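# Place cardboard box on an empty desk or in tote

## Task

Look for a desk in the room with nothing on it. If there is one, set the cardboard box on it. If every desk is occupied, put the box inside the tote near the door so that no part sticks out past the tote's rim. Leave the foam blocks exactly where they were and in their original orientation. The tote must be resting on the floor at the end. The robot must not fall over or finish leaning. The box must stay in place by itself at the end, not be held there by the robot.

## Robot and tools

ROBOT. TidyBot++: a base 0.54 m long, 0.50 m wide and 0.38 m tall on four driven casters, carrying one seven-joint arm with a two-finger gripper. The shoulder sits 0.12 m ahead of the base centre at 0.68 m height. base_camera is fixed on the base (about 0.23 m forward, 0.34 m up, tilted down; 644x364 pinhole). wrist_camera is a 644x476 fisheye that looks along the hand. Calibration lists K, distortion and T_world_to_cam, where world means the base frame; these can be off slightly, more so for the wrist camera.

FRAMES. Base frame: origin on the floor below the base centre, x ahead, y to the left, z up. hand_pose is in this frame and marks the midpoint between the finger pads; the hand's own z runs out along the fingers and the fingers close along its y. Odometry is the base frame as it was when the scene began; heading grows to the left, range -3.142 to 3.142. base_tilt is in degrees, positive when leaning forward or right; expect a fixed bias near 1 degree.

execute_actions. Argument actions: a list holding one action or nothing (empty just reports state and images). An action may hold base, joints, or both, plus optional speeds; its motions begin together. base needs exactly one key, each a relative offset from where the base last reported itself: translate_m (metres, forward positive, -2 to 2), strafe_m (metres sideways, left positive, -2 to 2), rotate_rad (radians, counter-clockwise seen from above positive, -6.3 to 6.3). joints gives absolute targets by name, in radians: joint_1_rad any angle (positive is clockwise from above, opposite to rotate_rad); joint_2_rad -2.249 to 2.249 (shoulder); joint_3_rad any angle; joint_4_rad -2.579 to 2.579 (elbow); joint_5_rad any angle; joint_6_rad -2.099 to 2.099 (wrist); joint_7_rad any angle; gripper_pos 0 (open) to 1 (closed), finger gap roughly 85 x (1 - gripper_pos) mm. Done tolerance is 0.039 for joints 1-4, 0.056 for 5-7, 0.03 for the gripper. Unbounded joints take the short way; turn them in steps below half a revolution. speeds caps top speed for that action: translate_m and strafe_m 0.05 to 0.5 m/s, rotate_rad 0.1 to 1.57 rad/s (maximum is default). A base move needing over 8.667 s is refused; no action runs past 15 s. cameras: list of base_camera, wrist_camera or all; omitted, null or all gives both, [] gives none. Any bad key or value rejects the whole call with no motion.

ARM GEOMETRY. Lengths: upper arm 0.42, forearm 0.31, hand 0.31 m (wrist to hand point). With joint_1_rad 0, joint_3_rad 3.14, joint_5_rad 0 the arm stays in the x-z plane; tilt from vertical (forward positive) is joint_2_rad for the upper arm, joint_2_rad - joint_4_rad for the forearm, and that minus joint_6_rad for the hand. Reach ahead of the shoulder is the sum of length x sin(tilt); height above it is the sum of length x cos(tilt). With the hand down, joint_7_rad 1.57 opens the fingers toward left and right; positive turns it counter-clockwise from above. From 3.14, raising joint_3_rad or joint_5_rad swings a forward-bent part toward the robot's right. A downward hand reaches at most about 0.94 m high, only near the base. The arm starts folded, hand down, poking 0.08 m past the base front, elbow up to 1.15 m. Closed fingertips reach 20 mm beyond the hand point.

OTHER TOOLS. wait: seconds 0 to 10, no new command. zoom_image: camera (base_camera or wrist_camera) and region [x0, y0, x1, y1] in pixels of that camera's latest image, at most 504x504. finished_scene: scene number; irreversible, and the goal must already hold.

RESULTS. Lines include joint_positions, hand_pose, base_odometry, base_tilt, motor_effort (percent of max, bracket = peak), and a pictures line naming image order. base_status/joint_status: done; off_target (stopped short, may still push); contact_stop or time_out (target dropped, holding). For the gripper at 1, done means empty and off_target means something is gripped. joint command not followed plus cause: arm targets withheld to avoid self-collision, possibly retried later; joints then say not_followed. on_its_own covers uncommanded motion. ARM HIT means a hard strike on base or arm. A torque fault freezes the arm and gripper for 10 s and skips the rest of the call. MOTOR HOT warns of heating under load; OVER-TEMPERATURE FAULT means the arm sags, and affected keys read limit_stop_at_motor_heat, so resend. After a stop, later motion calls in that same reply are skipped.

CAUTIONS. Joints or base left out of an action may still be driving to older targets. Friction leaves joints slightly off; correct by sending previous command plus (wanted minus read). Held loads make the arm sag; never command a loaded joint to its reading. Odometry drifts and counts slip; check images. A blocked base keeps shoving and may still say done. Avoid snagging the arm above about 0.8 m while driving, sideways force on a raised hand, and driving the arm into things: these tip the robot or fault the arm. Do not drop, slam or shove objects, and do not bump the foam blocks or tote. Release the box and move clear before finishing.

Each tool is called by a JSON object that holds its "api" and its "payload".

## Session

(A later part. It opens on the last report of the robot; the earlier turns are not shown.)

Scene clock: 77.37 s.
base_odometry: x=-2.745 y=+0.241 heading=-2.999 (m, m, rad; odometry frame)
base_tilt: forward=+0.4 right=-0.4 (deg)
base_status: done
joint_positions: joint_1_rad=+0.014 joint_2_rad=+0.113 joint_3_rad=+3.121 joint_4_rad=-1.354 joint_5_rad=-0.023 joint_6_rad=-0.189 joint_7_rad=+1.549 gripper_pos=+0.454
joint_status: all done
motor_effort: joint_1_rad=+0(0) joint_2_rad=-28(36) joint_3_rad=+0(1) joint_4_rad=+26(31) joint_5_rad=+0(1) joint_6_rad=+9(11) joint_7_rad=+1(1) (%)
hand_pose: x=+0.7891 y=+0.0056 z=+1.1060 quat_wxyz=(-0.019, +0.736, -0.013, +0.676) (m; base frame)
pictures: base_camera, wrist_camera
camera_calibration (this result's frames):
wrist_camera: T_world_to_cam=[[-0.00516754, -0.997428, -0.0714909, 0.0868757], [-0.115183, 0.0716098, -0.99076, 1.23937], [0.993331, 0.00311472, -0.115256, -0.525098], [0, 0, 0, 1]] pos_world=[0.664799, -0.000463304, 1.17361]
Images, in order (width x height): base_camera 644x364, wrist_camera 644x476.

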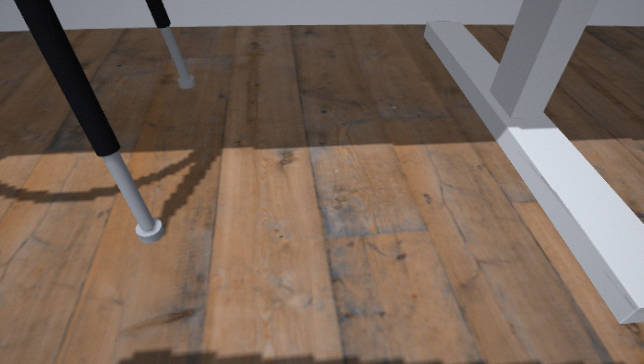

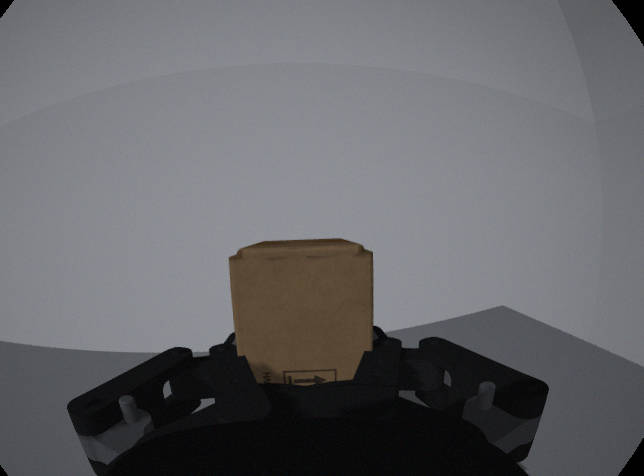

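{"api": "execute_actions", "payload": {"actions": [{"joints":{"joint_4_rad":-1.47,"joint_6_rad":-0.03}}], "cameras": []}}

{"api": "execute_actions", "payload": {"actions": [{"joints":{"joint_4_rad":-1.55,"joint_6_rad":0.03}}]}}

Scene clock: 78.40 s.
base_odometry: x=-2.745 y=+0.241 heading=-2.999 (m, m, rad; odometry frame)
base_tilt: forward=+0.4 right=-0.4 (deg)
base_status: not commanded
joint_positions: joint_1_rad=+0.014 joint_2_rad=+0.113 joint_3_rad=+3.121 joint_4_rad=-1.461 joint_5_rad=-0.023 joint_6_rad=-0.071 joint_7_rad=+1.549 gripper_pos=+0.454
joint_status: all done
motor_effort: joint_1_rad=+0(0) joint_2_rad=-28(30) joint_3_rad=+0(0) joint_4_rad=+27(28) joint_5_rad=+1(0) joint_6_rad=+9(9) joint_7_rad=+0(0) (%)
hand_pose: x=+0.7911 y=+0.0049 z=+1.0754 quat_wxyz=(-0.018, +0.733, -0.014, +0.680) (m; base frame)
pictures: none
No camera images: the call's "cameras" was empty. Leave "cameras" out to get every camera's image.

Scene clock: 79.27 s.
base_odometry: x=-2.745 y=+0.241 heading=-2.999 (m, m, rad; odometry frame)
base_tilt: forward=+0.4 right=-0.3 (deg)
base_status: not commanded
joint_positions: joint_1_rad=+0.014 joint_2_rad=+0.113 joint_3_rad=+3.121 joint_4_rad=-1.541 joint_5_rad=-0.023 joint_6_rad=-0.011 joint_7_rad=+1.549 gripper_pos=+0.454
joint_status: all done
motor_effort: joint_1_rad=+0(0) joint_2_rad=-28(30) joint_3_rad=+0(0) joint_4_rad=+26(28) joint_5_rad=+1(1) joint_6_rad=+10(9) joint_7_rad=+0(0) (%)
hand_pose: x=+0.7895 y=+0.0045 z=+1.0443 quat_wxyz=(-0.018, +0.740, -0.015, +0.673) (m; base frame)
pictures: base_camera, wrist_camera
camera_calibration (this result's frames):
wrist_camera: T_world_to_cam=[[-0.00981041, -0.997399, -0.0714095, 0.0849491], [-0.124005, 0.0720752, -0.989661, 1.18419], [0.992233, -0.000853857, -0.124389, -0.522135], [0, 0, 0, 1]] pos_world=[0.665758, -0.00106864, 1.11307]
Images, in order (width x height): base_camera 644x364, wrist_camera 644x476.

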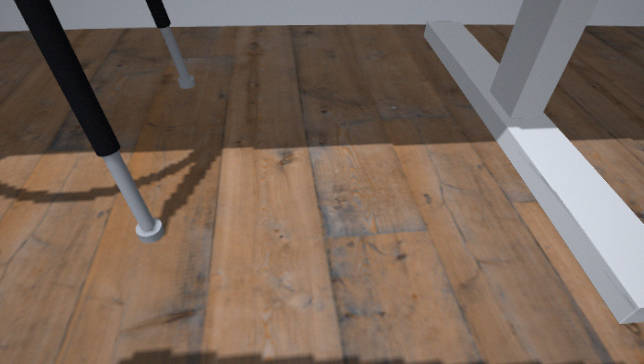

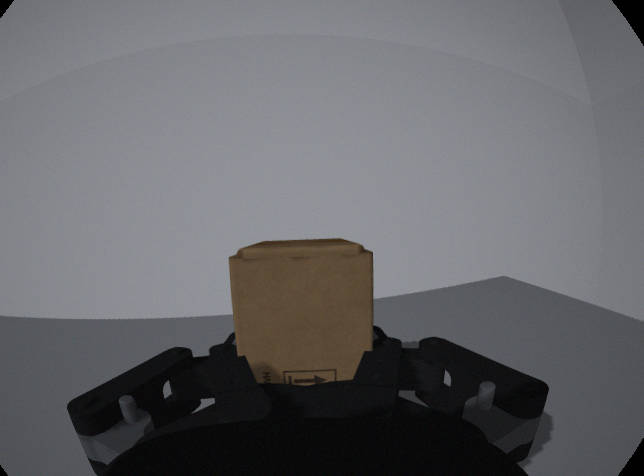

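{"api": "execute_actions", "payload": {"actions": [{"joints":{"joint_4_rad":-1.58,"joint_6_rad":-0.06}}]}}

Scene clock: 80.07 s.
base_odometry: x=-2.745 y=+0.241 heading=-2.999 (m, m, rad; odometry frame)
base_tilt: forward=+0.4 right=-0.3 (deg)
base_status: not commanded
joint_positions: joint_1_rad=+0.014 joint_2_rad=+0.113 joint_3_rad=+3.121 joint_4_rad=-1.568 joint_5_rad=-0.023 joint_6_rad=-0.037 joint_7_rad=+1.549 gripper_pos=+0.454
joint_status: all done
motor_effort: joint_1_rad=+0(0) joint_2_rad=-28(30) joint_3_rad=+0(0) joint_4_rad=+26(27) joint_5_rad=+0(1) joint_6_rad=+9(10) joint_7_rad=+0(0) (%)
hand_pose: x=+0.7867 y=+0.0047 z=+1.0195 quat_wxyz=(-0.018, +0.757, -0.015, +0.653) (m; base frame)
pictures: base_camera, wrist_camera
camera_calibration (this result's frames):
wrist_camera: T_world_to_cam=[[-0.0128614, -0.997424, -0.0705624, 0.0849077], [-0.176045, 0.0717246, -0.981766, 1.1922], [0.984298, -0.000204685, -0.176515, -0.463049], [0, 0, 0, 1]] pos_world=[0.666751, -0.000915694, 1.09472]
Images, in order (width x height): base_camera 644x364, wrist_camera 644x476.

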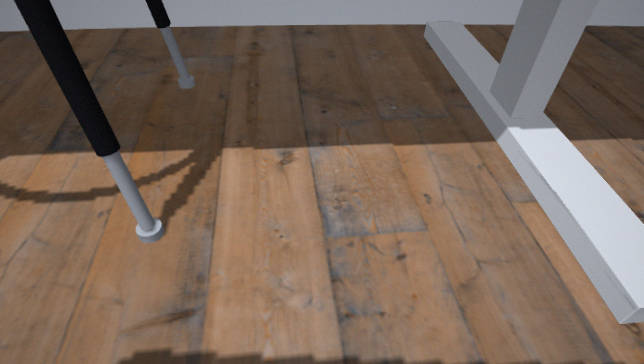

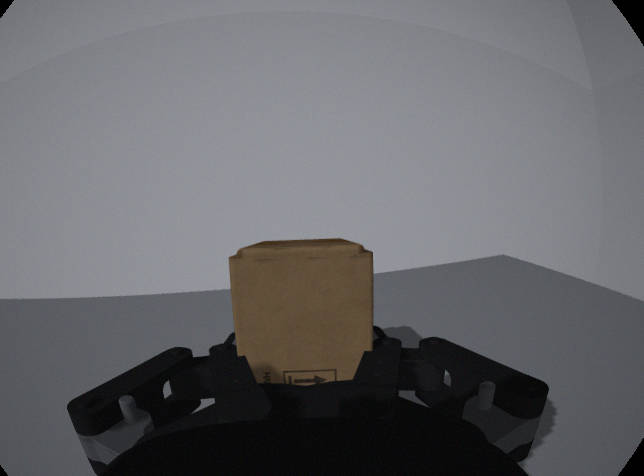

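One more step down.

{"api": "execute_actions", "payload": {"actions": [{"joints":{"joint_6_rad":-0.16}}], "cameras": ["wrist_camera"]}}

Scene clock: 80.70 s.
base_odometry: x=-2.745 y=+0.241 heading=-2.999 (m, m, rad; odometry frame)
base_tilt: forward=+0.4 right=-0.4 (deg)
base_status: not commanded
joint_positions: joint_1_rad=+0.014 joint_2_rad=+0.111 joint_3_rad=+3.121 joint_4_rad=-1.567 joint_5_rad=-0.023 joint_6_rad=-0.129 joint_7_rad=+1.549 gripper_pos=+0.454
joint_status: all done
motor_effort: joint_1_rad=+0(1) joint_2_rad=-27(29) joint_3_rad=+0(0) joint_4_rad=+25(27) joint_5_rad=+0(0) joint_6_rad=+8(11) joint_7_rad=+0(1) (%)
hand_pose: x=+0.7805 y=+0.0054 z=+0.9933 quat_wxyz=(-0.017, +0.785, -0.015, +0.618) (m; base frame)
pictures: wrist_camera
camera_calibration (this result's frames):
wrist_camera: T_world_to_cam=[[-0.016819, -0.997482, -0.0688997, 0.0851025], [-0.263073, 0.0708962, -0.962168, 1.21378], [0.964629, 0.00194298, -0.263602, -0.359761], [0, 0, 0, 1]] pos_world=[0.667781, -0.00046553, 1.07889]
Images, in order (width x height): wrist_camera 644x476.

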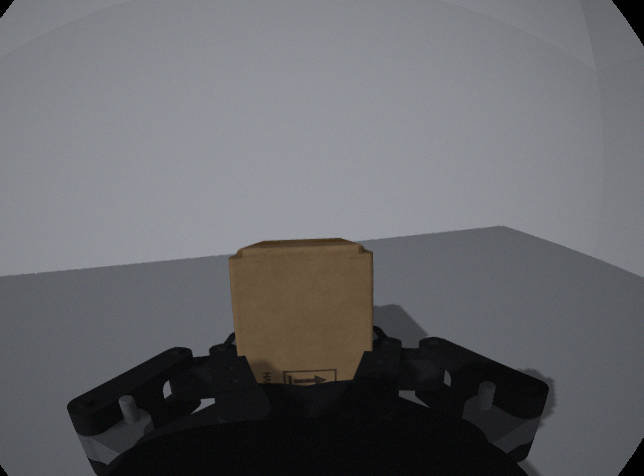

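Likely just touching. Release and back off.

{"api": "execute_actions", "payload": {"actions": [{"joints":{"gripper_pos":0}}], "cameras": []}}

{"api": "execute_actions", "payload": {"actions": [{"base":{"translate_m":-0.4},"joints":{"joint_6_rad":-0.1,"joint_4_rad":-1.5}}], "cameras": ["wrist_camera"]}}

Scene clock: 81.93 s.
base_odometry: x=-2.745 y=+0.241 heading=-2.999 (m, m, rad; odometry frame)
base_tilt: forward=+0.3 right=-0.4 (deg)
base_status: not commanded
joint_positions: joint_1_rad=+0.014 joint_2_rad=+0.111 joint_3_rad=+3.121 joint_4_rad=-1.567 joint_5_rad=-0.023 joint_6_rad=-0.129 joint_7_rad=+1.549 gripper_pos=+0.000
joint_status: all done
motor_effort: joint_1_rad=+0(0) joint_2_rad=-27(28) joint_3_rad=+0(0) joint_4_rad=+25(25) joint_5_rad=+0(0) joint_6_rad=+8(9) joint_7_rad=+0(0) (%)
hand_pose: x=+0.7805 y=+0.0054 z=+0.9933 quat_wxyz=(-0.017, +0.785, -0.015, +0.618) (m; base frame)
pictures: none
No camera images: the call's "cameras" was empty. Leave "cameras" out to get every camera's image.

Scene clock: 84.17 s.
base_odometry: x=-2.349 y=+0.297 heading=-3.000 (m, m, rad; odometry frame)
base_tilt: forward=+0.4 right=-0.4 (deg)
base_status: done
joint_positions: joint_1_rad=+0.014 joint_2_rad=+0.099 joint_3_rad=+3.122 joint_4_rad=-1.513 joint_5_rad=-0.023 joint_6_rad=-0.129 joint_7_rad=+1.549 gripper_pos=+0.000
joint_status: all done
motor_effort: joint_1_rad=+0(6) joint_2_rad=-26(31) joint_3_rad=+0(4) joint_4_rad=+25(25) joint_5_rad=+1(0) joint_6_rad=+8(9) joint_7_rad=-1(0) (%)
hand_pose: x=+0.7813 y=+0.0054 z=+1.0349 quat_wxyz=(-0.018, +0.764, -0.014, +0.644) (m; base frame)
pictures: wrist_camera
camera_calibration (this result's frames):
wrist_camera: T_world_to_cam=[[-0.0123101, -0.997474, -0.0699565, 0.085586], [-0.198331, 0.0710075, -0.97756, 1.2194], [0.980058, 0.0018407, -0.198705, -0.42879], [0, 0, 0, 1]] pos_world=[0.663138, -0.000427364, 1.11282]
Images, in order (width x height): wrist_camera 644x476.

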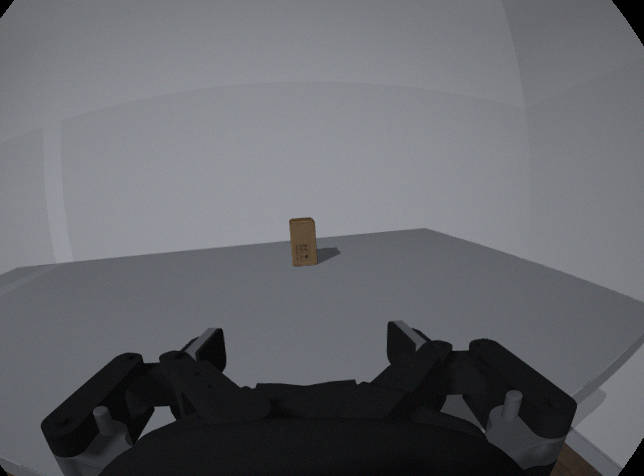

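{"api": "finished_scene", "payload": {"scene": 1}}

The scene is finished: the task was done.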